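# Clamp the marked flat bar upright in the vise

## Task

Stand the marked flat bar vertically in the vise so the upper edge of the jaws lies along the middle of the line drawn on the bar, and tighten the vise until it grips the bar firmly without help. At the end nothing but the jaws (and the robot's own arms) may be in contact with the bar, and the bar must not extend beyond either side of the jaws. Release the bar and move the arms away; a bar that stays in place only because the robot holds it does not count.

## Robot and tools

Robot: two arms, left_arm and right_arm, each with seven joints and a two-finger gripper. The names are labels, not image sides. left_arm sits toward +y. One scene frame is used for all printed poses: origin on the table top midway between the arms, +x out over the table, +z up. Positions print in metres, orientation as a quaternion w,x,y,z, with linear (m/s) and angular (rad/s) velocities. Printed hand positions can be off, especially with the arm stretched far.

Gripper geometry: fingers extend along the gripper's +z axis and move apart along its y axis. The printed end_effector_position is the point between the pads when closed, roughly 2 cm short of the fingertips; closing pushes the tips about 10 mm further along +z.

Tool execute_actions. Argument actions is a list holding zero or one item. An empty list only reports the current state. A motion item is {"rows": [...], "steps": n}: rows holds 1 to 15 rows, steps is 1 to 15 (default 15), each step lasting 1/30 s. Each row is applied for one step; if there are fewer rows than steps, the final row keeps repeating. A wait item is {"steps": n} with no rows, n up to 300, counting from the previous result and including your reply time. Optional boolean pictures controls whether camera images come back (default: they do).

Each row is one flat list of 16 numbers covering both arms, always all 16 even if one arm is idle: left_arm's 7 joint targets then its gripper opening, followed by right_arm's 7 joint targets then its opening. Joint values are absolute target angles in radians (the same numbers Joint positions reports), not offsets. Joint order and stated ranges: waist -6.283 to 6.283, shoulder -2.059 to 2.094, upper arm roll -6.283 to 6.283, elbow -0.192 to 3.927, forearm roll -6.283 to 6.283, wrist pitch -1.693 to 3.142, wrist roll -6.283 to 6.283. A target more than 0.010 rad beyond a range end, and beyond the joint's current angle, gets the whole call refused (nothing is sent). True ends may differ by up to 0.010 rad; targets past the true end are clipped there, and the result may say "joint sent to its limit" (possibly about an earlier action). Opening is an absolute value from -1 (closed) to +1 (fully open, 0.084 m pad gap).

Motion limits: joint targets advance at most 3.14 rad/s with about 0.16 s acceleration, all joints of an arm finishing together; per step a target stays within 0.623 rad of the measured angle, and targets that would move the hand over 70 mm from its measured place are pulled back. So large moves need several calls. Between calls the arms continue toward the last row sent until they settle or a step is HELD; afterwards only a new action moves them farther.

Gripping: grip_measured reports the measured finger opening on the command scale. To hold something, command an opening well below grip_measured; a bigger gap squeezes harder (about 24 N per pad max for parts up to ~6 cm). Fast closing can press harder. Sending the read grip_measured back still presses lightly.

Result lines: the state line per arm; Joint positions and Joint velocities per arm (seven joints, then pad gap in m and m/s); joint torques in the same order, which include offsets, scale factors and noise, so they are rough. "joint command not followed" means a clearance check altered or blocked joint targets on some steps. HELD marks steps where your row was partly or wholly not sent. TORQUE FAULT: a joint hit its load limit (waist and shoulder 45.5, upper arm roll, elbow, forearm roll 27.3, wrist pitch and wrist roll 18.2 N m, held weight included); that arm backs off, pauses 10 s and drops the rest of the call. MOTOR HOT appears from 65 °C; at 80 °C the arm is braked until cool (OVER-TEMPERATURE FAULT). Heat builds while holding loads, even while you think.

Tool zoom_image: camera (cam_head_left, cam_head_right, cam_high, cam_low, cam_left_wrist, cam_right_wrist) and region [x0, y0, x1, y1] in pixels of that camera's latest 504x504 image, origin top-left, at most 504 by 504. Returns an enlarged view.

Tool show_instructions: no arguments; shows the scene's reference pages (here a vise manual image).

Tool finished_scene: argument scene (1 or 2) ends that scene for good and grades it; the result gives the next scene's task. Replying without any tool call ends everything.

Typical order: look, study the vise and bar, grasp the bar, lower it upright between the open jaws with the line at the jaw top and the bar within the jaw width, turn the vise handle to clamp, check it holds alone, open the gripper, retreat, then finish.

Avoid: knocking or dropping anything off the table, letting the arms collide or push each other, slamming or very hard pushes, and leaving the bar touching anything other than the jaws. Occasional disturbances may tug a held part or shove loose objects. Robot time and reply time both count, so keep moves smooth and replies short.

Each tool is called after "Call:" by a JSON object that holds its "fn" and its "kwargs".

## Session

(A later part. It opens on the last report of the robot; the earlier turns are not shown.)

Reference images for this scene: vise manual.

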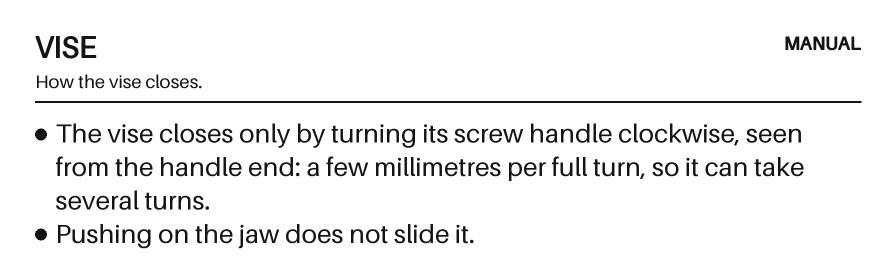

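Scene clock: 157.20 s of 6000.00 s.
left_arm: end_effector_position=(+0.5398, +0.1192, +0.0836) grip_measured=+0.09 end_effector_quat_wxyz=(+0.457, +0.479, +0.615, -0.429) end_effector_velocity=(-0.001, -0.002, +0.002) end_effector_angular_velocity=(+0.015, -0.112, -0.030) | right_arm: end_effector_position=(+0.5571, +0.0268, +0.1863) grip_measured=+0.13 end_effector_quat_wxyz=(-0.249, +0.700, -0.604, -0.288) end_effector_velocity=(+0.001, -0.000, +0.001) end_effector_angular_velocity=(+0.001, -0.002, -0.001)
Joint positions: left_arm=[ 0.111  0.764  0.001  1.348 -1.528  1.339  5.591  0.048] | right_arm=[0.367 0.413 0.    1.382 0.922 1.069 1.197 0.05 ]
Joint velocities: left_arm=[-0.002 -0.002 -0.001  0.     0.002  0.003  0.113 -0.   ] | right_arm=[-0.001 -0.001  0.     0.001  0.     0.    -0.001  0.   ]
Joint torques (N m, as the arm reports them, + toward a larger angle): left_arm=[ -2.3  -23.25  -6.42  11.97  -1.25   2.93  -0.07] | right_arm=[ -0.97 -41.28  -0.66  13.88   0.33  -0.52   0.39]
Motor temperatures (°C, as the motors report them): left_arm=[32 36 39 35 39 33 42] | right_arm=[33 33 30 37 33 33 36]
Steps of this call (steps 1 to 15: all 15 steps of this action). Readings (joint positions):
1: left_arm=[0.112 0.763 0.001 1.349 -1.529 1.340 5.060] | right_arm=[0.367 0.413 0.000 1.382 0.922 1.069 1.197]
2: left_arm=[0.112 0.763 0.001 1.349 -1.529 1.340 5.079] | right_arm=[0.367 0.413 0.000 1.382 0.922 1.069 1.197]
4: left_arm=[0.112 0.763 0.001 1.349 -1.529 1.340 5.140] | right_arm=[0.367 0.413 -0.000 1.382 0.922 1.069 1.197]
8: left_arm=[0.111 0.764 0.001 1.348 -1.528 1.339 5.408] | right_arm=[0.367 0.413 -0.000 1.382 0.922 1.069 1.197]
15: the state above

Finish to 6.2, rewind by 2π.

Call:
{"fn": "execute_actions", "kwargs": {"actions": [{"rows":[[0.111,0.764,0,1.348,-1.528,1.340,6.2,0.1,0.367,0.4132,0,1.382,0.9218,1.0692,1.197,-1]],"steps":15}], "pictures": false}}

Call:
{"fn": "execute_actions", "kwargs": {"actions": [{"rows":[[0.19,0.764,0,1.348,-1.470,1.385,5.4,0.1,0.367,0.4132,0,1.382,0.9218,1.0692,1.197,-1]],"steps":15}], "pictures": false}}

Call:
{"fn": "execute_actions", "kwargs": {"actions": [{"rows":[[0.19,0.764,0,1.348,-1.470,1.385,-0.9,0.1,0.367,0.4132,0,1.382,0.9218,1.0692,1.197,-1]],"steps":15}], "pictures": false}}

Call:
{"fn": "execute_actions", "kwargs": {"actions": [{"steps":64}], "pictures": false}}

Call:
{"fn": "execute_actions", "kwargs": {"actions": [{"rows":[[0.110,0.764,0,1.348,-1.529,1.3395,-0.9,0.1,0.367,0.4132,0,1.382,0.9218,1.0692,1.197,-1]],"steps":15}], "pictures": false}}

Call:
{"fn": "execute_actions", "kwargs": {"actions": [{"rows":[[0.110,0.764,0,1.348,-1.529,1.3395,0.3,0.1,0.367,0.4132,0,1.382,0.9218,1.0692,1.197,-1]],"steps":15}]}}

Scene clock: 168.60 s of 6000.00 s.
left_arm: end_effector_position=(+0.5397, +0.1179, +0.0850) grip_measured=+0.09 end_effector_quat_wxyz=(+0.563, +0.638, +0.446, -0.277) end_effector_velocity=(-0.000, +0.001, -0.001) end_effector_angular_velocity=(+0.029, -0.173, -0.037) | right_arm: end_effector_position=(+0.5571, +0.0268, +0.1863) grip_measured=+0.13 end_effector_quat_wxyz=(-0.249, +0.700, -0.604, -0.288) end_effector_velocity=(-0.000, +0.001, +0.000) end_effector_angular_velocity=(+0.000, +0.000, +0.001)
Joint positions: left_arm=[ 0.111  0.763 -0.001  1.349 -1.528  1.341  6.186  0.048] | right_arm=[ 0.367  0.413 -0.     1.382  0.922  1.069  1.197  0.05 ]
Joint velocities: left_arm=[ 0.     0.     0.001 -0.001  0.001 -0.001  0.18  -0.   ] | right_arm=[ 0.001  0.    -0.     0.     0.     0.     0.    -0.   ]
Joint torques (N m, as the arm reports them, + toward a larger angle): left_arm=[ -2.33 -21.74  -5.41  10.96  -0.29   2.89  -0.47] | right_arm=[ -0.8  -42.13  -0.85  13.64   0.25  -0.79   0.35]
Motor temperatures (°C, as the motors report them): left_arm=[32 36 39 35 39 33 42] | right_arm=[33 33 30 37 33 33 36]
Steps of this call (steps 1 to 15: the robot went on to your last target; steps 16 to 327: nothing new was sent; steps 328 to 342: all 15 steps of this action). Readings (joint positions):
328: left_arm=[0.111 0.764 0.000 1.348 -1.528 1.340 5.600] | right_arm=[0.367 0.413 -0.000 1.382 0.922 1.069 1.197]
329: left_arm=[0.111 0.764 0.000 1.348 -1.528 1.340 5.604] | right_arm=[0.367 0.413 0.000 1.382 0.922 1.069 1.197]
331: left_arm=[0.111 0.764 0.000 1.348 -1.528 1.340 5.650] | right_arm=[0.367 0.413 -0.000 1.382 0.922 1.069 1.197]
335: left_arm=[0.111 0.764 0.000 1.348 -1.528 1.340 5.928] | right_arm=[0.367 0.413 -0.000 1.382 0.922 1.069 1.197]
342: the state above

Scene clock: 169.10 s of 6000.00 s.
left_arm: end_effector_position=(+0.5370, +0.1571, +0.0851) grip_measured=+0.09 end_effector_quat_wxyz=(+0.425, +0.427, +0.650, -0.464) end_effector_velocity=(-0.008, -0.012, +0.006) end_effector_angular_velocity=(-0.109, +0.509, +0.071) | right_arm: end_effector_position=(+0.5571, +0.0268, +0.1863) grip_measured=+0.13 end_effector_quat_wxyz=(-0.249, +0.700, -0.604, -0.288) end_effector_velocity=(-0.000, +0.001, +0.001) end_effector_angular_velocity=(+0.000, -0.001, +0.002)
Joint positions: left_arm=[ 0.189  0.764  0.001  1.348 -1.472  1.384  5.439  0.048] | right_arm=[ 0.367  0.413 -0.     1.382  0.922  1.069  1.197  0.05 ]
Joint velocities: left_arm=[ 0.012 -0.    -0.029  0.001  0.023  0.023 -0.53  -0.   ] | right_arm=[ 0.002 -0.001 -0.     0.001 -0.     0.     0.001 -0.   ]
Joint torques (N m, as the arm reports them, + toward a larger angle): left_arm=[ -1.48 -21.6   -3.59  11.59  -1.62   2.17   0.02] | right_arm=[ -1.18 -42.09  -0.59  13.89   0.21  -0.58   0.35]
Motor temperatures (°C, as the motors report them): left_arm=[32 36 39 35 39 33 42] | right_arm=[33 33 30 37 33 33 36]
Steps of this call (steps 1 to 15: all 15 steps of this action). Readings (joint positions):
1: left_arm=[0.111 0.763 -0.001 1.349 -1.528 1.341 6.191] | right_arm=[0.367 0.413 -0.000 1.382 0.922 1.069 1.197]
2: left_arm=[0.111 0.763 -0.001 1.349 -1.528 1.341 6.191] | right_arm=[0.367 0.413 -0.000 1.382 0.922 1.069 1.197]
4: left_arm=[0.115 0.763 -0.003 1.348 -1.524 1.345 6.152] | right_arm=[0.367 0.413 -0.000 1.382 0.922 1.069 1.197]
8: left_arm=[0.149 0.764 -0.003 1.347 -1.498 1.364 5.874] | right_arm=[0.367 0.413 0.000 1.382 0.922 1.069 1.197]
15: the state above

Scene clock: 169.60 s of 6000.00 s.
left_arm: end_effector_position=(+0.5367, +0.1572, +0.0853) grip_measured=+0.09 end_effector_quat_wxyz=(+0.147, +0.059, +0.775, -0.612) end_effector_velocity=(+0.000, +0.001, -0.000) end_effector_angular_velocity=(-0.413, +2.575, +0.557) | right_arm: end_effector_position=(+0.5571, +0.0268, +0.1863) grip_measured=+0.13 end_effector_quat_wxyz=(-0.249, +0.700, -0.604, -0.288) end_effector_velocity=(-0.000, +0.001, +0.000) end_effector_angular_velocity=(+0.000, -0.001, +0.001)
Joint positions: left_arm=[ 0.19   0.764 -0.     1.348 -1.47   1.385  4.428  0.048] | right_arm=[ 0.367  0.413 -0.     1.382  0.922  1.069  1.197  0.05 ]
Joint velocities: left_arm=[ 0.001  0.     0.001 -0.     0.     0.    -2.667 -0.   ] | right_arm=[ 0.001 -0.     0.     0.001  0.    -0.     0.     0.   ]
Joint torques (N m, as the arm reports them, + toward a larger angle): left_arm=[ -0.85 -21.46  -2.65  10.93  -1.05   1.94  -0.28] | right_arm=[ -1.13 -41.82  -0.64  13.98   0.26  -0.55   0.29]
Motor temperatures (°C, as the motors report them): left_arm=[32 36 39 35 39 33 42] | right_arm=[33 33 30 37 33 33 36]
Steps of this call (steps 1 to 15: all 15 steps of this action). Readings (joint positions):
1: left_arm=[0.189 0.764 -0.000 1.348 -1.471 1.384 5.425] | right_arm=[0.367 0.413 -0.000 1.382 0.922 1.069 1.197]
2: left_arm=[0.189 0.764 -0.001 1.348 -1.471 1.385 5.412] | right_arm=[0.367 0.413 0.000 1.382 0.922 1.069 1.197]
4: left_arm=[0.189 0.764 -0.001 1.348 -1.470 1.385 5.357] | right_arm=[0.367 0.413 -0.000 1.382 0.922 1.069 1.197]
8: left_arm=[0.190 0.764 -0.000 1.348 -1.470 1.385 5.064] | right_arm=[0.367 0.413 -0.000 1.382 0.922 1.069 1.197]
15: the state above

Scene clock: 171.73 s of 6000.00 s.
left_arm: end_effector_position=(+0.5367, +0.1573, +0.0853) grip_measured=+0.09 end_effector_quat_wxyz=(+0.415, +0.413, +0.659, -0.473) end_effector_velocity=(+0.001, +0.000, +0.001) end_effector_angular_velocity=(-0.028, +0.163, +0.038) | right_arm: end_effector_position=(+0.5571, +0.0268, +0.1863) grip_measured=+0.13 end_effector_quat_wxyz=(-0.249, +0.700, -0.604, -0.288) end_effector_velocity=(+0.000, +0.000, +0.000) end_effector_angular_velocity=(+0.000, -0.002, +0.001)
Joint positions: left_arm=[ 0.19   0.764 -0.     1.348 -1.47   1.385 -0.887  0.048] | right_arm=[0.367 0.413 0.    1.382 0.922 1.069 1.197 0.05 ]
Joint velocities: left_arm=[ 0.    -0.001  0.     0.    -0.003  0.    -0.17  -0.   ] | right_arm=[-0.    -0.     0.     0.001  0.    -0.    -0.001 -0.   ]
Joint torques (N m, as the arm reports them, + toward a larger angle): left_arm=[  0.16 -21.86  -2.83  11.22  -1.13   1.85   0.04] | right_arm=[ -0.82 -42.07  -0.44  13.53   0.2   -0.73   0.36]
Motor temperatures (°C, as the motors report them): left_arm=[32 36 39 35 39 33 42] | right_arm=[33 33 30 37 33 33 36]
Steps of this call (steps 1 to 64: the robot went on to your last target). Readings (joint positions):
1: left_arm=[0.190 0.764 -0.000 1.348 -1.470 1.385 4.339] | right_arm=[0.367 0.413 -0.000 1.382 0.922 1.069 1.197]
2: left_arm=[0.190 0.764 -0.000 1.348 -1.470 1.385 4.249] | right_arm=[0.367 0.413 -0.000 1.382 0.922 1.069 1.197]
4: left_arm=[0.190 0.764 -0.000 1.348 -1.470 1.385 4.071] | right_arm=[0.367 0.413 -0.000 1.382 0.922 1.069 1.197]
8: left_arm=[0.190 0.764 -0.000 1.348 -1.470 1.385 3.713] | right_arm=[0.367 0.413 0.000 1.382 0.922 1.069 1.197]
64: the state above

Scene clock: 172.23 s of 6000.00 s.
left_arm: end_effector_position=(+0.5396, +0.1189, +0.0840) grip_measured=+0.09 end_effector_quat_wxyz=(+0.410, +0.412, +0.661, -0.475) end_effector_velocity=(+0.002, -0.004, +0.002) end_effector_angular_velocity=(-0.001, -0.005, -0.000) | right_arm: end_effector_position=(+0.5571, +0.0268, +0.1863) grip_measured=+0.13 end_effector_quat_wxyz=(-0.249, +0.700, -0.604, -0.288) end_effector_velocity=(+0.000, -0.000, +0.000) end_effector_angular_velocity=(+0.001, -0.001, -0.000)
Joint positions: left_arm=[ 0.111  0.764  0.001  1.348 -1.528  1.34  -0.9    0.048] | right_arm=[ 0.367  0.413 -0.     1.382  0.922  1.069  1.197  0.05 ]
Joint velocities: left_arm=[-0.004 -0.002 -0.004  0.004 -0.004 -0.005 -0.001 -0.   ] | right_arm=[-0.    -0.     0.     0.001  0.     0.    -0.     0.   ]
Joint torques (N m, as the arm reports them, + toward a larger angle): left_arm=[ -0.24 -22.09  -2.77  11.71  -1.47   1.76  -0.52] | right_arm=[ -1.18 -42.21  -0.73  13.62   0.36  -0.56   0.19]
Motor temperatures (°C, as the motors report them): left_arm=[32 36 39 35 39 33 42] | right_arm=[33 33 30 37 33 33 36]
Steps of this call (steps 1 to 15: all 15 steps of this action). Readings (joint positions):
1: left_arm=[0.190 0.764 0.000 1.348 -1.470 1.385 -0.891] | right_arm=[0.367 0.413 0.000 1.382 0.922 1.069 1.197]
2: left_arm=[0.187 0.764 0.001 1.348 -1.473 1.382 -0.894] | right_arm=[0.367 0.413 -0.000 1.382 0.922 1.069 1.197]
4: left_arm=[0.161 0.764 0.006 1.348 -1.494 1.365 -0.897] | right_arm=[0.367 0.413 0.000 1.382 0.922 1.069 1.197]
8: left_arm=[0.115 0.764 -0.005 1.349 -1.523 1.344 -0.899] | right_arm=[0.367 0.413 0.000 1.382 0.922 1.069 1.197]
15: the state above

Scene clock: 172.73 s of 6000.00 s.
left_arm: end_effector_position=(+0.5397, +0.1183, +0.0840) grip_measured=+0.09 end_effector_quat_wxyz=(+0.582, +0.670, +0.397, -0.232) end_effector_velocity=(-0.005, -0.005, +0.000) end_effector_angular_velocity=(+0.322, -2.142, -0.486) | right_arm: end_effector_position=(+0.5571, +0.0268, +0.1863) grip_measured=+0.13 end_effector_quat_wxyz=(-0.249, +0.700, -0.604, -0.288) end_effector_velocity=(-0.001, +0.001, -0.000) end_effector_angular_velocity=(-0.000, +0.002, +0.001)
Joint positions: left_arm=[ 0.11   0.764  0.     1.348 -1.529  1.339  0.058  0.048] | right_arm=[ 0.367  0.413 -0.     1.382  0.922  1.069  1.197  0.05 ]
Joint velocities: left_arm=[-0.    -0.    -0.006 -0.009 -0.001  0.011  2.227  0.   ] | right_arm=[ 0.001 -0.     0.    -0.001 -0.    -0.     0.001 -0.   ]
Joint torques (N m, as the arm reports them, + toward a larger angle): left_arm=[ -0.87 -22.17  -2.56  12.09  -1.06   1.62  -0.98] | right_arm=[ -0.79 -41.86  -0.77  13.78   0.38  -0.68   0.26]
Motor temperatures (°C, as the motors report them): left_arm=[32 36 39 35 39 33 42] | right_arm=[33 33 30 37 33 33 36]
Steps of this call (steps 1 to 15: all 15 steps of this action). Readings (joint positions):
1: left_arm=[0.111 0.764 0.000 1.348 -1.529 1.340 -0.900] | right_arm=[0.367 0.413 0.000 1.382 0.922 1.069 1.197]
2: left_arm=[0.111 0.764 0.000 1.348 -1.529 1.340 -0.896] | right_arm=[0.367 0.413 -0.000 1.382 0.922 1.069 1.197]
4: left_arm=[0.110 0.764 0.000 1.348 -1.529 1.340 -0.850] | right_arm=[0.367 0.413 0.000 1.382 0.922 1.069 1.197]
8: left_arm=[0.110 0.764 0.000 1.348 -1.529 1.340 -0.563] | right_arm=[0.367 0.413 -0.000 1.382 0.922 1.069 1.197]
15: the state above

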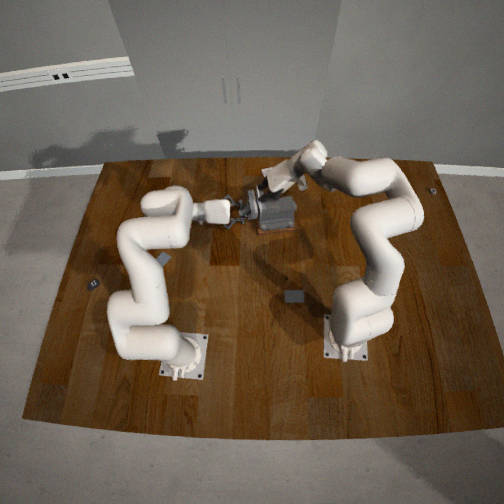

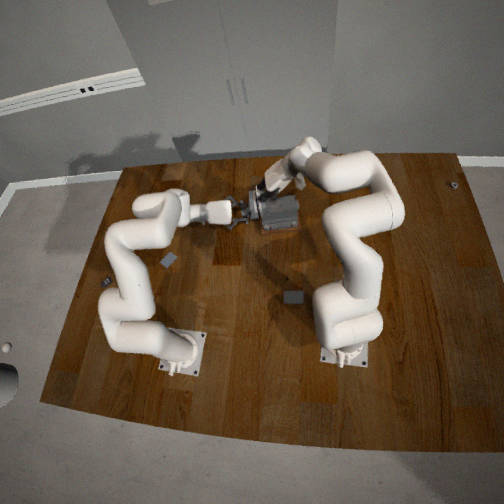

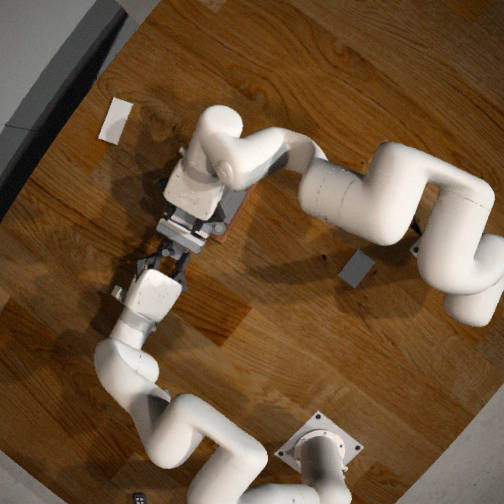

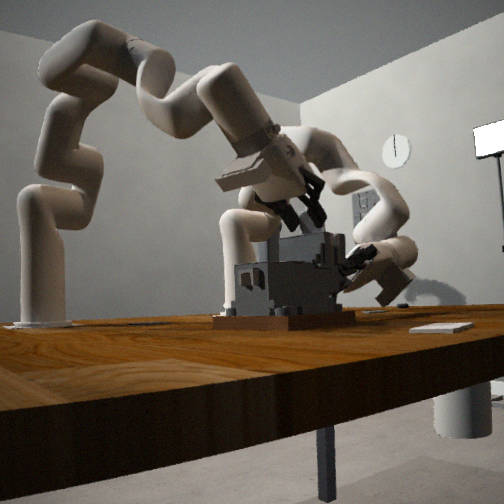

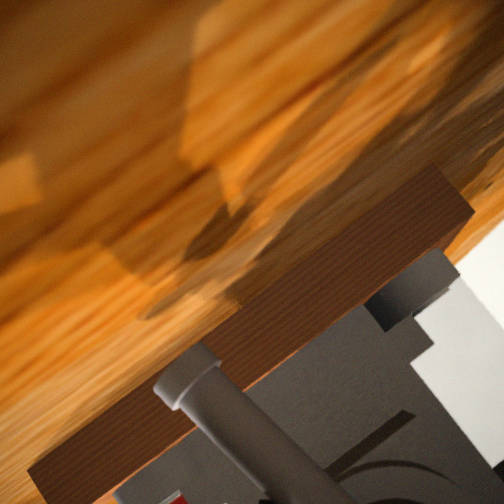

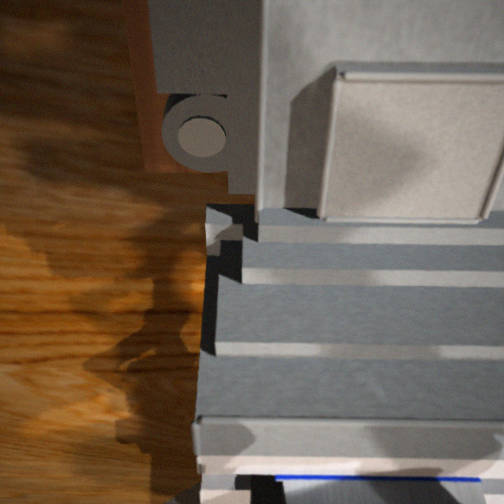

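Call:
{"fn": "execute_actions", "kwargs": {"actions": [{"rows":[[0.109,0.764,0,1.348,-1.530,1.339,0.9,0.1,0.367,0.4132,0,1.382,0.9218,1.0692,1.197,-1]],"steps":15}], "pictures": false}}

Call:
{"fn": "execute_actions", "kwargs": {"actions": [{"rows":[[0.109,0.764,0,1.348,-1.530,1.339,1.4,0.1,0.367,0.4132,0,1.382,0.9218,1.0692,1.197,-1]],"steps":15}], "pictures": false}}

Scene clock: 176.83 s of 6000.00 s.
left_arm: end_effector_position=(+0.5401, +0.1183, +0.0841) grip_measured=+0.09 end_effector_quat_wxyz=(+0.626, +0.774, +0.094, +0.022) end_effector_velocity=(-0.000, -0.000, +0.000) end_effector_angular_velocity=(+0.027, -0.174, -0.040) | right_arm: end_effector_position=(+0.5571, +0.0268, +0.1863) grip_measured=+0.13 end_effector_quat_wxyz=(-0.249, +0.700, -0.604, -0.288) end_effector_velocity=(-0.000, -0.000, -0.000) end_effector_angular_velocity=(-0.000, +0.002, -0.001)
Joint positions: left_arm=[ 0.109  0.764  0.001  1.348 -1.53   1.338  0.886  0.048] | right_arm=[0.367 0.413 0.    1.382 0.922 1.069 1.197 0.05 ]
Joint velocities: left_arm=[-0.001 -0.001  0.001  0.     0.001  0.001  0.179 -0.   ] | right_arm=[-0.    -0.    -0.    -0.002  0.     0.     0.001 -0.   ]
Joint torques (N m, as the arm reports them, + toward a larger angle): left_arm=[  0.39 -23.25  -0.99  13.57  -2.14   1.29  -0.23] | right_arm=[ -1.12 -41.55  -0.58  13.83   0.07  -0.74   0.2 ]
Motor temperatures (°C, as the motors report them): left_arm=[32 36 39 35 39 33 42] | right_arm=[33 33 30 37 33 33 36]
Steps of this call (steps 1 to 30: the robot went on to your last target; steps 31 to 108: nothing new was sent; steps 109 to 123: all 15 steps of this action). Readings (joint positions):
109: left_arm=[0.110 0.764 -0.000 1.348 -1.529 1.340 0.300] | right_arm=[0.367 0.413 0.000 1.382 0.922 1.069 1.197]
110: left_arm=[0.110 0.764 -0.000 1.348 -1.529 1.340 0.304] | right_arm=[0.367 0.413 0.000 1.382 0.922 1.069 1.197]
112: left_arm=[0.110 0.764 -0.000 1.348 -1.529 1.340 0.350] | right_arm=[0.367 0.413 -0.000 1.382 0.922 1.069 1.197]
116: left_arm=[0.109 0.764 0.000 1.347 -1.529 1.340 0.627] | right_arm=[0.367 0.413 0.000 1.382 0.922 1.069 1.197]
123: the state above

Scene clock: 177.33 s of 6000.00 s.
left_arm: end_effector_position=(+0.5404, +0.1186, +0.0844) grip_measured=+0.09 end_effector_quat_wxyz=(+0.601, +0.772, -0.102, +0.178) end_effector_velocity=(-0.001, -0.001, -0.000) end_effector_angular_velocity=(+0.015, -0.108, -0.027) | right_arm: end_effector_position=(+0.5571, +0.0268, +0.1863) grip_measured=+0.13 end_effector_quat_wxyz=(-0.249, +0.700, -0.604, -0.288) end_effector_velocity=(+0.000, +0.000, +0.000) end_effector_angular_velocity=(+0.000, -0.001, +0.000)
Joint positions: left_arm=[ 0.11   0.764  0.001  1.349 -1.53   1.338  1.391  0.048] | right_arm=[ 0.367  0.413 -0.     1.382  0.922  1.069  1.197  0.05 ]
Joint velocities: left_arm=[-0.     0.001 -0.002 -0.001  0.     0.001  0.114  0.   ] | right_arm=[ 0.    -0.     0.     0.001 -0.     0.    -0.    -0.   ]
Joint torques (N m, as the arm reports them, + toward a larger angle): left_arm=[ -1.45 -23.4   -4.43  12.96  -1.79   1.75  -0.11] | right_arm=[ -0.73 -41.86  -0.79  14.05   0.17  -0.67   0.26]
Motor temperatures (°C, as the motors report them): left_arm=[32 36 39 35 39 33 42] | right_arm=[33 33 30 37 33 33 36]
Steps of this call (steps 1 to 15: all 15 steps of this action). Readings (joint positions):
1: left_arm=[0.109 0.764 0.001 1.348 -1.530 1.338 0.891] | right_arm=[0.367 0.413 -0.000 1.382 0.922 1.069 1.197]
2: left_arm=[0.109 0.764 0.001 1.348 -1.530 1.338 0.899] | right_arm=[0.367 0.413 -0.000 1.382 0.922 1.069 1.197]
4: left_arm=[0.109 0.764 0.001 1.348 -1.530 1.339 0.947] | right_arm=[0.367 0.413 -0.000 1.382 0.922 1.069 1.197]
8: left_arm=[0.110 0.764 0.001 1.348 -1.530 1.339 1.207] | right_arm=[0.367 0.413 0.000 1.382 0.922 1.069 1.197]
15: the state above

Call:
{"fn": "execute_actions", "kwargs": {"actions": [{"rows":[[0.108,0.764,0,1.348,-1.5305,1.3385,2.0,0.1,0.367,0.4132,0,1.382,0.9218,1.0692,1.197,-1]],"steps":15}], "pictures": false}}

Call:
{"fn": "execute_actions", "kwargs": {"actions": [{"rows":[[0.108,0.764,0,1.348,-1.5305,1.3385,2.5,0.1,0.367,0.4132,0,1.382,0.9218,1.0692,1.197,-1]],"steps":15}]}}

Scene clock: 181.47 s of 6000.00 s.
left_arm: end_effector_position=(+0.5405, +0.1181, +0.0848) grip_measured=+0.09 end_effector_quat_wxyz=(+0.522, +0.708, -0.325, +0.347) end_effector_velocity=(-0.001, -0.002, -0.001) end_effector_angular_velocity=(+0.027, -0.171, -0.042) | right_arm: end_effector_position=(+0.5571, +0.0268, +0.1863) grip_measured=+0.13 end_effector_quat_wxyz=(-0.249, +0.700, -0.604, -0.288) end_effector_velocity=(+0.000, -0.001, -0.000) end_effector_angular_velocity=(-0.001, +0.001, -0.002)
Joint positions: left_arm=[ 0.109  0.763  0.001  1.349 -1.531  1.338  1.986  0.048] | right_arm=[0.367 0.413 0.    1.382 0.922 1.069 1.197 0.05 ]
Joint velocities: left_arm=[-0.001  0.001 -0.001 -0.001  0.002  0.     0.18   0.   ] | right_arm=[-0.002 -0.     0.    -0.001 -0.    -0.     0.     0.   ]
Joint torques (N m, as the arm reports them, + toward a larger angle): left_arm=[ -1.58 -23.1   -4.96  12.28  -1.73   2.03  -0.12] | right_arm=[ -0.92 -41.69  -0.85  13.83   0.23  -0.66   0.26]
Motor temperatures (°C, as the motors report them): left_arm=[32 36 39 35 39 33 42] | right_arm=[33 33 30 37 33 33 36]
Steps of this call (steps 1 to 15: the robot went on to your last target; steps 16 to 109: nothing new was sent; steps 110 to 124: all 15 steps of this action). Readings (joint positions):
110: left_arm=[0.109 0.764 -0.000 1.348 -1.530 1.339 1.400] | right_arm=[0.367 0.413 0.000 1.382 0.922 1.069 1.197]
111: left_arm=[0.109 0.764 -0.000 1.348 -1.530 1.339 1.404] | right_arm=[0.367 0.413 0.000 1.382 0.922 1.069 1.197]
113: left_arm=[0.109 0.764 0.000 1.348 -1.530 1.339 1.450] | right_arm=[0.367 0.413 0.000 1.382 0.922 1.069 1.197]
117: left_arm=[0.109 0.764 0.001 1.348 -1.530 1.339 1.727] | right_arm=[0.367 0.413 -0.000 1.382 0.922 1.069 1.197]
124: the state above

Scene clock: 181.97 s of 6000.00 s.
left_arm: end_effector_position=(+0.5400, +0.1176, +0.0840) grip_measured=+0.09 end_effector_quat_wxyz=(+0.419, +0.605, -0.491, +0.466) end_effector_velocity=(-0.000, -0.002, +0.002) end_effector_angular_velocity=(+0.014, -0.112, -0.027) | right_arm: end_effector_position=(+0.5571, +0.0268, +0.1863) grip_measured=+0.13 end_effector_quat_wxyz=(-0.249, +0.700, -0.604, -0.288) end_effector_velocity=(-0.000, -0.001, -0.001) end_effector_angular_velocity=(-0.000, +0.001, -0.000)
Joint positions: left_arm=[ 0.108  0.764  0.     1.348 -1.531  1.338  2.491  0.048] | right_arm=[0.367 0.413 0.    1.382 0.922 1.069 1.197 0.05 ]
Joint velocities: left_arm=[-0.001 -0.001 -0.002  0.001 -0.001  0.002  0.114 -0.   ] | right_arm=[-0.002  0.     0.    -0.002  0.     0.001 -0.001 -0.   ]
Joint torques (N m, as the arm reports them, + toward a larger angle): left_arm=[ -2.53 -23.57  -6.81  11.97  -0.76   3.12  -0.2 ] | right_arm=[ -0.87 -41.72  -0.77  13.68   0.36  -0.54   0.45]
Motor temperatures (°C, as the motors report them): left_arm=[32 36 39 35 39 33 42] | right_arm=[33 33 30 37 33 33 36]
Steps of this call (steps 1 to 15: all 15 steps of this action). Readings (joint positions):
1: left_arm=[0.109 0.763 0.001 1.349 -1.531 1.338 1.991] | right_arm=[0.367 0.413 -0.000 1.382 0.922 1.069 1.197]
2: left_arm=[0.109 0.763 0.001 1.349 -1.531 1.338 1.999] | right_arm=[0.367 0.413 0.000 1.382 0.922 1.069 1.197]
4: left_arm=[0.109 0.764 0.001 1.349 -1.531 1.338 2.047] | right_arm=[0.367 0.413 0.000 1.382 0.922 1.069 1.197]
8: left_arm=[0.108 0.764 0.001 1.348 -1.531 1.338 2.307] | right_arm=[0.367 0.413 0.000 1.382 0.922 1.069 1.197]
15: the state above

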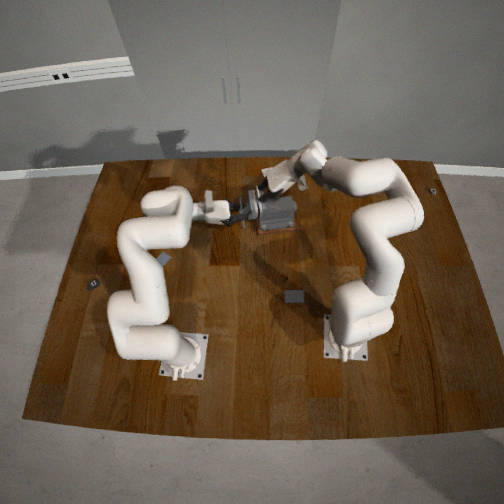

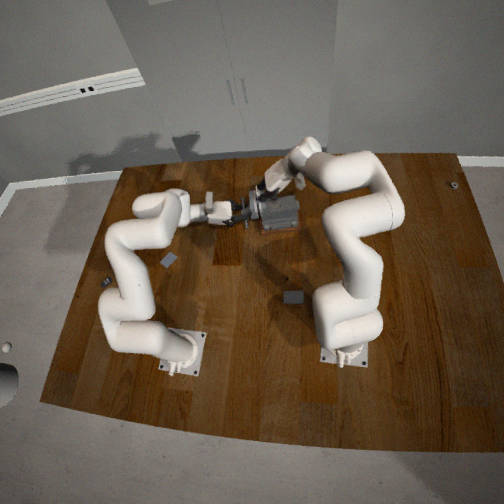

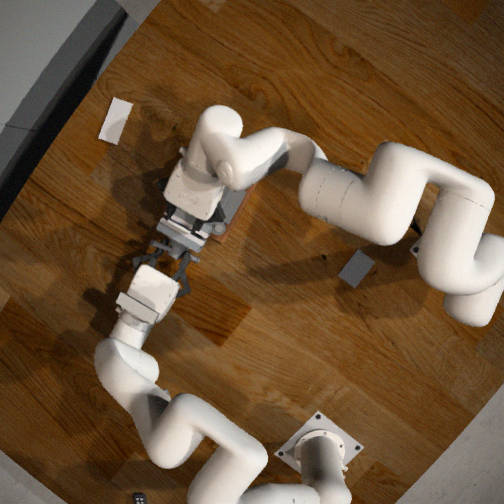

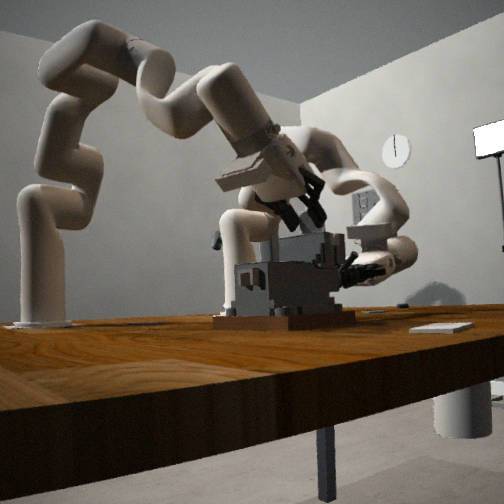

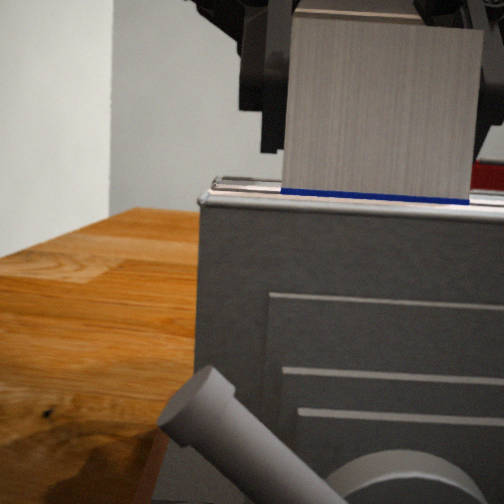

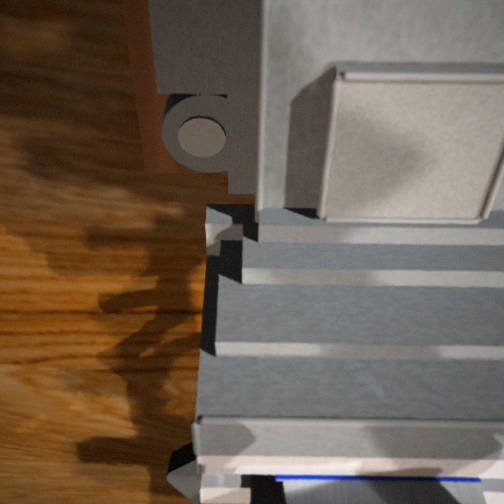

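Lower 0.3 mm and continue.

Call:
{"fn": "execute_actions", "kwargs": {"actions": [{"rows":[[0.107,0.764,0,1.348,-1.531,1.338,3.1,0.1,0.367,0.4135,0,1.3817,0.922,1.0688,1.1965,-1]],"steps":15}], "pictures": false}}

Call:
{"fn": "execute_actions", "kwargs": {"actions": [{"rows":[[0.107,0.764,0,1.348,-1.531,1.338,3.6,0.1,0.367,0.4135,0,1.3817,0.922,1.0688,1.1965,-1]],"steps":15}], "pictures": false}}

Scene clock: 187.57 s of 6000.00 s.
left_arm: end_effector_position=(+0.5396, +0.1158, +0.0849) grip_measured=+0.09 end_effector_quat_wxyz=(-0.265, -0.433, +0.647, -0.569) end_effector_velocity=(+0.001, +0.002, -0.000) end_effector_angular_velocity=(+0.029, -0.173, -0.034) | right_arm: end_effector_position=(+0.5571, +0.0269, +0.1861) grip_measured=+0.13 end_effector_quat_wxyz=(-0.249, +0.700, -0.604, -0.288) end_effector_velocity=(+0.001, -0.000, +0.000) end_effector_angular_velocity=(+0.000, -0.001, -0.001)
Joint positions: left_arm=[ 0.107  0.764 -0.001  1.348 -1.531  1.339  3.086  0.048] | right_arm=[0.367 0.413 0.    1.382 0.922 1.069 1.197 0.05 ]
Joint velocities: left_arm=[ 0.002 -0.001  0.002 -0.001  0.    -0.     0.179  0.   ] | right_arm=[-0.001  0.    -0.     0.002 -0.    -0.     0.001 -0.   ]
Joint torques (N m, as the arm reports them, + toward a larger angle): left_arm=[ -1.97 -21.66  -5.64  10.64  -0.53   2.89  -0.33] | right_arm=[ -1.08 -41.53  -0.8   13.69   0.22  -0.68   0.1 ]
Motor temperatures (°C, as the motors report them): left_arm=[32 36 39 35 39 33 42] | right_arm=[33 33 30 37 33 33 36]
Steps of this call (steps 1 to 15: the robot went on to your last target; steps 16 to 153: nothing new was sent; steps 154 to 168: all 15 steps of this action). Readings (joint positions):
154: left_arm=[0.108 0.764 -0.000 1.348 -1.530 1.339 2.500] | right_arm=[0.367 0.413 0.000 1.382 0.922 1.069 1.197]
155: left_arm=[0.108 0.764 0.000 1.348 -1.531 1.338 2.504] | right_arm=[0.367 0.413 0.000 1.382 0.922 1.069 1.197]
157: left_arm=[0.108 0.764 0.000 1.348 -1.531 1.338 2.550] | right_arm=[0.367 0.413 0.000 1.382 0.922 1.069 1.197]
161: left_arm=[0.108 0.764 0.000 1.348 -1.531 1.338 2.828] | right_arm=[0.367 0.413 0.000 1.382 0.922 1.069 1.197]
168: the state above

Scene clock: 188.07 s of 6000.00 s.
left_arm: end_effector_position=(+0.5390, +0.1157, +0.0844) grip_measured=+0.09 end_effector_quat_wxyz=(-0.116, -0.258, +0.735, -0.617) end_effector_velocity=(+0.000, +0.000, -0.001) end_effector_angular_velocity=(+0.019, -0.110, -0.023) | right_arm: end_effector_position=(+0.5571, +0.0269, +0.1861) grip_measured=+0.13 end_effector_quat_wxyz=(-0.249, +0.700, -0.604, -0.289) end_effector_velocity=(+0.001, -0.000, +0.000) end_effector_angular_velocity=(+0.000, -0.000, -0.002)
Joint positions: left_arm=[ 0.106  0.764 -0.001  1.347 -1.531  1.339  3.591  0.048] | right_arm=[0.367 0.414 0.    1.382 0.922 1.069 1.197 0.05 ]
Joint velocities: left_arm=[-0.     0.001  0.001  0.001 -0.    -0.002  0.114 -0.   ] | right_arm=[-0.001  0.    -0.     0.001 -0.     0.     0.001 -0.   ]
Joint torques (N m, as the arm reports them, + toward a larger angle): left_arm=[ -0.85 -21.12  -2.75  11.86  -1.23   1.28  -0.21] | right_arm=[ -1.53 -41.46  -1.1   13.61  -0.15  -0.6    0.24]
Motor temperatures (°C, as the motors report them): left_arm=[32 36 39 35 39 33 42] | right_arm=[33 33 30 37 33 33 36]
Steps of this call (steps 1 to 15: all 15 steps of this action). Readings (joint positions):
1: left_arm=[0.107 0.764 -0.001 1.348 -1.531 1.339 3.091] | right_arm=[0.367 0.413 0.000 1.382 0.922 1.069 1.197]
2: left_arm=[0.107 0.764 -0.001 1.348 -1.531 1.339 3.099] | right_arm=[0.367 0.413 0.000 1.382 0.922 1.069 1.197]
4: left_arm=[0.107 0.764 -0.001 1.348 -1.531 1.338 3.147] | right_arm=[0.367 0.413 0.000 1.382 0.922 1.069 1.197]
8: left_arm=[0.107 0.764 -0.001 1.348 -1.531 1.339 3.407] | right_arm=[0.367 0.414 0.000 1.382 0.922 1.069 1.197]
15: the state above

Contact beginning.

Call:
{"fn": "execute_actions", "kwargs": {"actions": [{"rows":[[0.106,0.764,0,1.348,-1.532,1.3375,4.2,0.1,0.367,0.4135,0,1.3817,0.922,1.0688,1.1965,-1]],"steps":15}], "pictures": false}}

Call:
{"fn": "execute_actions", "kwargs": {"actions": [{"rows":[[0.106,0.764,0,1.348,-1.532,1.3375,4.5,0.1,0.367,0.4135,0,1.3817,0.922,1.0688,1.1965,-1]],"steps":15}], "pictures": false}}

Scene clock: 192.47 s of 6000.00 s.
left_arm: end_effector_position=(+0.5403, +0.1173, +0.0842) grip_measured=+0.09 end_effector_quat_wxyz=(+0.072, -0.032, +0.779, -0.622) end_effector_velocity=(-0.000, +0.000, +0.000) end_effector_angular_velocity=(+0.025, -0.174, -0.038) | right_arm: end_effector_position=(+0.5571, +0.0269, +0.1861) grip_measured=+0.13 end_effector_quat_wxyz=(-0.249, +0.700, -0.604, -0.289) end_effector_velocity=(-0.000, +0.000, +0.000) end_effector_angular_velocity=(+0.000, -0.000, +0.002)
Joint positions: left_arm=[ 0.107  0.764  0.001  1.349 -1.532  1.337  4.186  0.048] | right_arm=[0.367 0.414 0.    1.382 0.922 1.069 1.197 0.05 ]
Joint velocities: left_arm=[ 0.001 -0.    -0.    -0.001 -0.001  0.002  0.18  -0.   ] | right_arm=[ 0.001 -0.    -0.     0.     0.     0.    -0.001 -0.   ]
Joint torques (N m, as the arm reports them, + toward a larger angle): left_arm=[  0.62 -22.63  -2.02  13.31  -2.41   1.46  -0.26] | right_arm=[ -2.95 -41.85  -2.2   13.25  -0.4   -0.57   0.16]
Motor temperatures (°C, as the motors report them): left_arm=[32 36 39 35 39 33 42] | right_arm=[33 33 30 37 33 33 36]
Steps of this call (steps 1 to 15: the robot went on to your last target; steps 16 to 117: nothing new was sent; steps 118 to 132: all 15 steps of this action). Readings (joint positions):
118: left_arm=[0.107 0.764 0.000 1.348 -1.531 1.338 3.600] | right_arm=[0.367 0.413 0.000 1.382 0.922 1.069 1.197]
119: left_arm=[0.107 0.764 0.000 1.348 -1.531 1.338 3.604] | right_arm=[0.367 0.413 0.000 1.382 0.922 1.069 1.197]
121: left_arm=[0.107 0.764 0.000 1.348 -1.531 1.338 3.650] | right_arm=[0.367 0.414 0.000 1.382 0.922 1.069 1.197]
125: left_arm=[0.107 0.764 0.000 1.348 -1.531 1.338 3.927] | right_arm=[0.367 0.414 0.000 1.382 0.922 1.069 1.197]
132: the state above

Scene clock: 192.97 s of 6000.00 s.
left_arm: end_effector_position=(+0.5403, +0.1170, +0.0842) grip_measured=+0.09 end_effector_quat_wxyz=(+0.167, +0.089, +0.774, -0.604) end_effector_velocity=(-0.001, -0.001, -0.000) end_effector_angular_velocity=(+0.007, -0.038, -0.011) | right_arm: end_effector_position=(+0.5571, +0.0270, +0.1861) grip_measured=+0.13 end_effector_quat_wxyz=(-0.249, +0.700, -0.604, -0.289) end_effector_velocity=(+0.000, +0.000, +0.001) end_effector_angular_velocity=(+0.000, -0.001, -0.000)
Joint positions: left_arm=[ 0.107  0.764  0.001  1.349 -1.532  1.337  4.497  0.048] | right_arm=[0.367 0.414 0.    1.382 0.922 1.069 1.197 0.05 ]
Joint velocities: left_arm=[-0.     0.    -0.001 -0.001  0.002 -0.     0.04   0.   ] | right_arm=[ 0.    -0.001 -0.     0.     0.     0.     0.    -0.   ]
Joint torques (N m, as the arm reports them, + toward a larger angle): left_arm=[ -1.4  -22.91  -5.22  12.72  -1.67   2.24  -0.12] | right_arm=[ -3.26 -42.38  -2.42  13.23  -0.96  -0.35   0.11]
Motor temperatures (°C, as the motors report them): left_arm=[32 36 39 35 39 33 42] | right_arm=[33 33 30 37 33 33 36]
Steps of this call (steps 1 to 15: all 15 steps of this action). Readings (joint positions):
1: left_arm=[0.107 0.764 0.001 1.349 -1.532 1.337 4.191] | right_arm=[0.367 0.414 0.000 1.382 0.922 1.069 1.197]
2: left_arm=[0.107 0.764 0.001 1.348 -1.532 1.337 4.199] | right_arm=[0.367 0.414 0.000 1.382 0.922 1.069 1.197]
4: left_arm=[0.107 0.764 0.001 1.348 -1.532 1.337 4.247] | right_arm=[0.367 0.414 0.000 1.382 0.922 1.069 1.197]
8: left_arm=[0.107 0.764 0.001 1.348 -1.532 1.337 4.429] | right_arm=[0.367 0.414 0.000 1.382 0.922 1.069 1.197]
15: the state above

Bar is being straightened; let the gripper follow (+y).

Call:
{"fn": "execute_actions", "kwargs": {"actions": [{"rows":[[0.105,0.764,0,1.348,-1.5325,1.337,5.0,0.1,0.3685,0.4135,0,1.3817,0.922,1.0688,1.1965,-1]],"steps":15}], "pictures": false}}

Call:
{"fn": "execute_actions", "kwargs": {"actions": [{"rows":[[0.105,0.764,0,1.348,-1.5325,1.337,5.35,0.1,0.3685,0.4135,0,1.3817,0.922,1.0688,1.1965,-1]],"steps":15}], "pictures": false}}

Scene clock: 198.50 s of 6000.00 s.
left_arm: end_effector_position=(+0.5405, +0.1167, +0.0846) grip_measured=+0.09 end_effector_quat_wxyz=(+0.310, +0.276, +0.729, -0.545) end_effector_velocity=(-0.001, -0.002, -0.001) end_effector_angular_velocity=(+0.016, -0.107, -0.025) | right_arm: end_effector_position=(+0.5569, +0.0272, +0.1861) grip_measured=+0.13 end_effector_quat_wxyz=(-0.249, +0.700, -0.604, -0.288) end_effector_velocity=(-0.000, +0.001, -0.000) end_effector_angular_velocity=(+0.000, +0.001, +0.000)
Joint positions: left_arm=[ 0.106  0.763  0.001  1.349 -1.533  1.337  4.991  0.048] | right_arm=[ 0.368  0.413 -0.     1.382  0.922  1.069  1.196  0.05 ]
Joint velocities: left_arm=[-0.002  0.001 -0.    -0.001 -0.002 -0.     0.113  0.   ] | right_arm=[ 0.001  0.     0.    -0.     0.     0.     0.001  0.   ]
Joint torques (N m, as the arm reports them, + toward a larger angle): left_arm=[ -1.94 -22.7   -5.07  12.81  -1.6    2.35  -0.25] | right_arm=[ -3.29 -42.12  -2.79  13.12  -0.78  -0.33   0.16]
Motor temperatures (°C, as the motors report them): left_arm=[32 37 39 35 39 33 42] | right_arm=[33 33 30 37 33 33 36]
Steps of this call (steps 1 to 15: the robot went on to your last target; steps 16 to 151: nothing new was sent; steps 152 to 166: all 15 steps of this action). Readings (joint positions):
152: left_arm=[0.106 0.764 -0.000 1.348 -1.532 1.338 4.500] | right_arm=[0.367 0.414 0.000 1.382 0.922 1.069 1.196]
153: left_arm=[0.106 0.764 -0.000 1.348 -1.532 1.337 4.504] | right_arm=[0.367 0.413 -0.000 1.382 0.922 1.069 1.197]
155: left_arm=[0.106 0.764 0.000 1.348 -1.532 1.338 4.550] | right_arm=[0.368 0.413 -0.000 1.382 0.922 1.069 1.197]
159: left_arm=[0.106 0.764 0.001 1.348 -1.532 1.337 4.807] | right_arm=[0.368 0.413 -0.001 1.382 0.922 1.069 1.196]
166: the state above

Scene clock: 199.00 s of 6000.00 s.
left_arm: end_effector_position=(+0.5400, +0.1162, +0.0840) grip_measured=+0.09 end_effector_quat_wxyz=(+0.401, +0.400, +0.669, -0.482) end_effector_velocity=(+0.000, +0.000, +0.001) end_effector_angular_velocity=(+0.006, -0.052, -0.011) | right_arm: end_effector_position=(+0.5568, +0.0274, +0.1861) grip_measured=+0.13 end_effector_quat_wxyz=(-0.249, +0.700, -0.604, -0.288) end_effector_velocity=(-0.000, +0.000, +0.000) end_effector_angular_velocity=(-0.000, -0.000, +0.000)
Joint positions: left_arm=[ 0.105  0.764  0.     1.348 -1.533  1.336  5.346  0.048] | right_arm=[ 0.368  0.413 -0.     1.382  0.922  1.069  1.196  0.05 ]
Joint velocities: left_arm=[ 0.001 -0.001 -0.001 -0.    -0.     0.002  0.054 -0.   ] | right_arm=[ 0. -0.  0. -0. -0. -0.  0.  0.]
Joint torques (N m, as the arm reports them, + toward a larger angle): left_arm=[ -3.18 -24.03  -7.29  12.52  -1.09   3.04  -0.06] | right_arm=[ -2.43 -41.83  -2.15  12.96  -0.72  -0.25   0.02]
Motor temperatures (°C, as the motors report them): left_arm=[32 37 39 35 39 33 42] | right_arm=[33 33 30 37 33 33 36]
Steps of this call (steps 1 to 15: all 15 steps of this action). Readings (joint positions):
1: left_arm=[0.106 0.763 0.001 1.349 -1.533 1.337 4.994] | right_arm=[0.368 0.413 -0.000 1.382 0.922 1.069 1.196]
2: left_arm=[0.106 0.764 0.001 1.349 -1.533 1.337 5.001] | right_arm=[0.368 0.413 -0.000 1.382 0.922 1.069 1.196]
4: left_arm=[0.106 0.764 0.001 1.349 -1.533 1.336 5.048] | right_arm=[0.368 0.413 -0.000 1.382 0.922 1.069 1.196]
8: left_arm=[0.105 0.764 0.001 1.348 -1.533 1.336 5.254] | right_arm=[0.368 0.413 -0.000 1.382 0.922 1.069 1.196]
15: the state above

Call:
{"fn": "execute_actions", "kwargs": {"actions": [{"rows":[[0.105,0.764,0,1.348,-1.5325,1.337,5.8,0.1,0.3695,0.4135,0,1.3817,0.922,1.0688,1.1965,-1]],"steps":15}], "pictures": false}}

Call:
{"fn": "execute_actions", "kwargs": {"actions": [{"rows":[[0.105,0.764,0,1.348,-1.5325,1.337,6.15,0.1,0.3695,0.4135,0,1.3817,0.922,1.0688,1.1965,-1]],"steps":15}], "pictures": false}}

Scene clock: 203.20 s of 6000.00 s.
left_arm: end_effector_position=(+0.5398, +0.1153, +0.0847) grip_measured=+0.09 end_effector_quat_wxyz=(+0.498, +0.539, +0.563, -0.381) end_effector_velocity=(-0.000, +0.001, -0.001) end_effector_angular_velocity=(+0.013, -0.084, -0.016) | right_arm: end_effector_position=(+0.5564, +0.0279, +0.1860) grip_measured=+0.13 end_effector_quat_wxyz=(-0.249, +0.700, -0.603, -0.289) end_effector_velocity=(-0.001, +0.001, -0.000) end_effector_angular_velocity=(-0.000, +0.000, +0.002)
Joint positions: left_arm=[ 0.105  0.764 -0.     1.349 -1.533  1.337  5.793  0.048] | right_arm=[ 0.369  0.413 -0.     1.382  0.922  1.069  1.196  0.05 ]
Joint velocities: left_arm=[ 0.001  0.     0.    -0.001 -0.001 -0.001  0.088  0.   ] | right_arm=[ 0.001  0.     0.    -0.001 -0.     0.    -0.001  0.   ]
Joint torques (N m, as the arm reports them, + toward a larger angle): left_arm=[ -2.4  -22.74  -6.37  11.72  -0.8    3.05  -0.27] | right_arm=[ -1.39 -40.93  -1.19  12.99  -0.24  -0.32   0.25]
Motor temperatures (°C, as the motors report them): left_arm=[32 37 39 35 39 33 42] | right_arm=[33 33 30 37 33 33 36]
Steps of this call (steps 1 to 15: the robot went on to your last target; steps 16 to 111: nothing new was sent; steps 112 to 126: all 15 steps of this action). Readings (joint positions):
112: left_arm=[0.105 0.764 -0.000 1.348 -1.532 1.337 5.350] | right_arm=[0.369 0.413 -0.000 1.382 0.922 1.069 1.196]
113: left_arm=[0.105 0.764 -0.000 1.348 -1.532 1.337 5.354] | right_arm=[0.369 0.413 -0.000 1.382 0.922 1.069 1.196]
115: left_arm=[0.105 0.764 0.000 1.348 -1.532 1.337 5.400] | right_arm=[0.369 0.413 -0.000 1.382 0.922 1.069 1.196]
119: left_arm=[0.105 0.764 0.001 1.347 -1.532 1.337 5.643] | right_arm=[0.369 0.413 -0.000 1.382 0.922 1.069 1.196]
126: the state above

Scene clock: 203.70 s of 6000.00 s.
left_arm: end_effector_position=(+0.5398, +0.1154, +0.0847) grip_measured=+0.09 end_effector_quat_wxyz=(+0.557, +0.629, +0.459, -0.288) end_effector_velocity=(+0.000, +0.001, -0.001) end_effector_angular_velocity=(+0.009, -0.049, -0.009) | right_arm: end_effector_position=(+0.5563, +0.0281, +0.1860) grip_measured=+0.13 end_effector_quat_wxyz=(-0.249, +0.700, -0.603, -0.289) end_effector_velocity=(+0.001, -0.000, +0.001) end_effector_angular_velocity=(+0.000, -0.002, +0.000)
Joint positions: left_arm=[ 0.105  0.764 -0.     1.348 -1.533  1.337  6.146  0.048] | right_arm=[0.37  0.414 0.    1.382 0.922 1.069 1.197 0.05 ]
Joint velocities: left_arm=[ 0.001  0.001  0.002 -0.001 -0.    -0.001  0.053  0.   ] | right_arm=[-0.    -0.001 -0.     0.001 -0.    -0.    -0.001  0.   ]
Joint torques (N m, as the arm reports them, + toward a larger angle): left_arm=[ -2.65 -22.31  -5.98  11.01  -0.53   2.91  -0.45] | right_arm=[ -1.3  -41.21  -0.92  12.91  -0.22  -0.22   0.15]
Motor temperatures (°C, as the motors report them): left_arm=[32 37 39 35 39 33 42] | right_arm=[33 33 30 37 33 33 36]
Steps of this call (steps 1 to 15: all 15 steps of this action). Readings (joint positions):
1: left_arm=[0.105 0.764 -0.000 1.348 -1.533 1.337 5.796] | right_arm=[0.369 0.413 -0.000 1.382 0.922 1.069 1.196]
2: left_arm=[0.105 0.764 -0.000 1.348 -1.533 1.337 5.801] | right_arm=[0.369 0.413 -0.000 1.382 0.922 1.069 1.196]
4: left_arm=[0.105 0.764 -0.000 1.348 -1.533 1.337 5.848] | right_arm=[0.369 0.413 -0.000 1.382 0.922 1.069 1.196]
8: left_arm=[0.105 0.764 0.000 1.348 -1.533 1.337 6.055] | right_arm=[0.369 0.414 -0.000 1.382 0.922 1.069 1.196]
15: the state above


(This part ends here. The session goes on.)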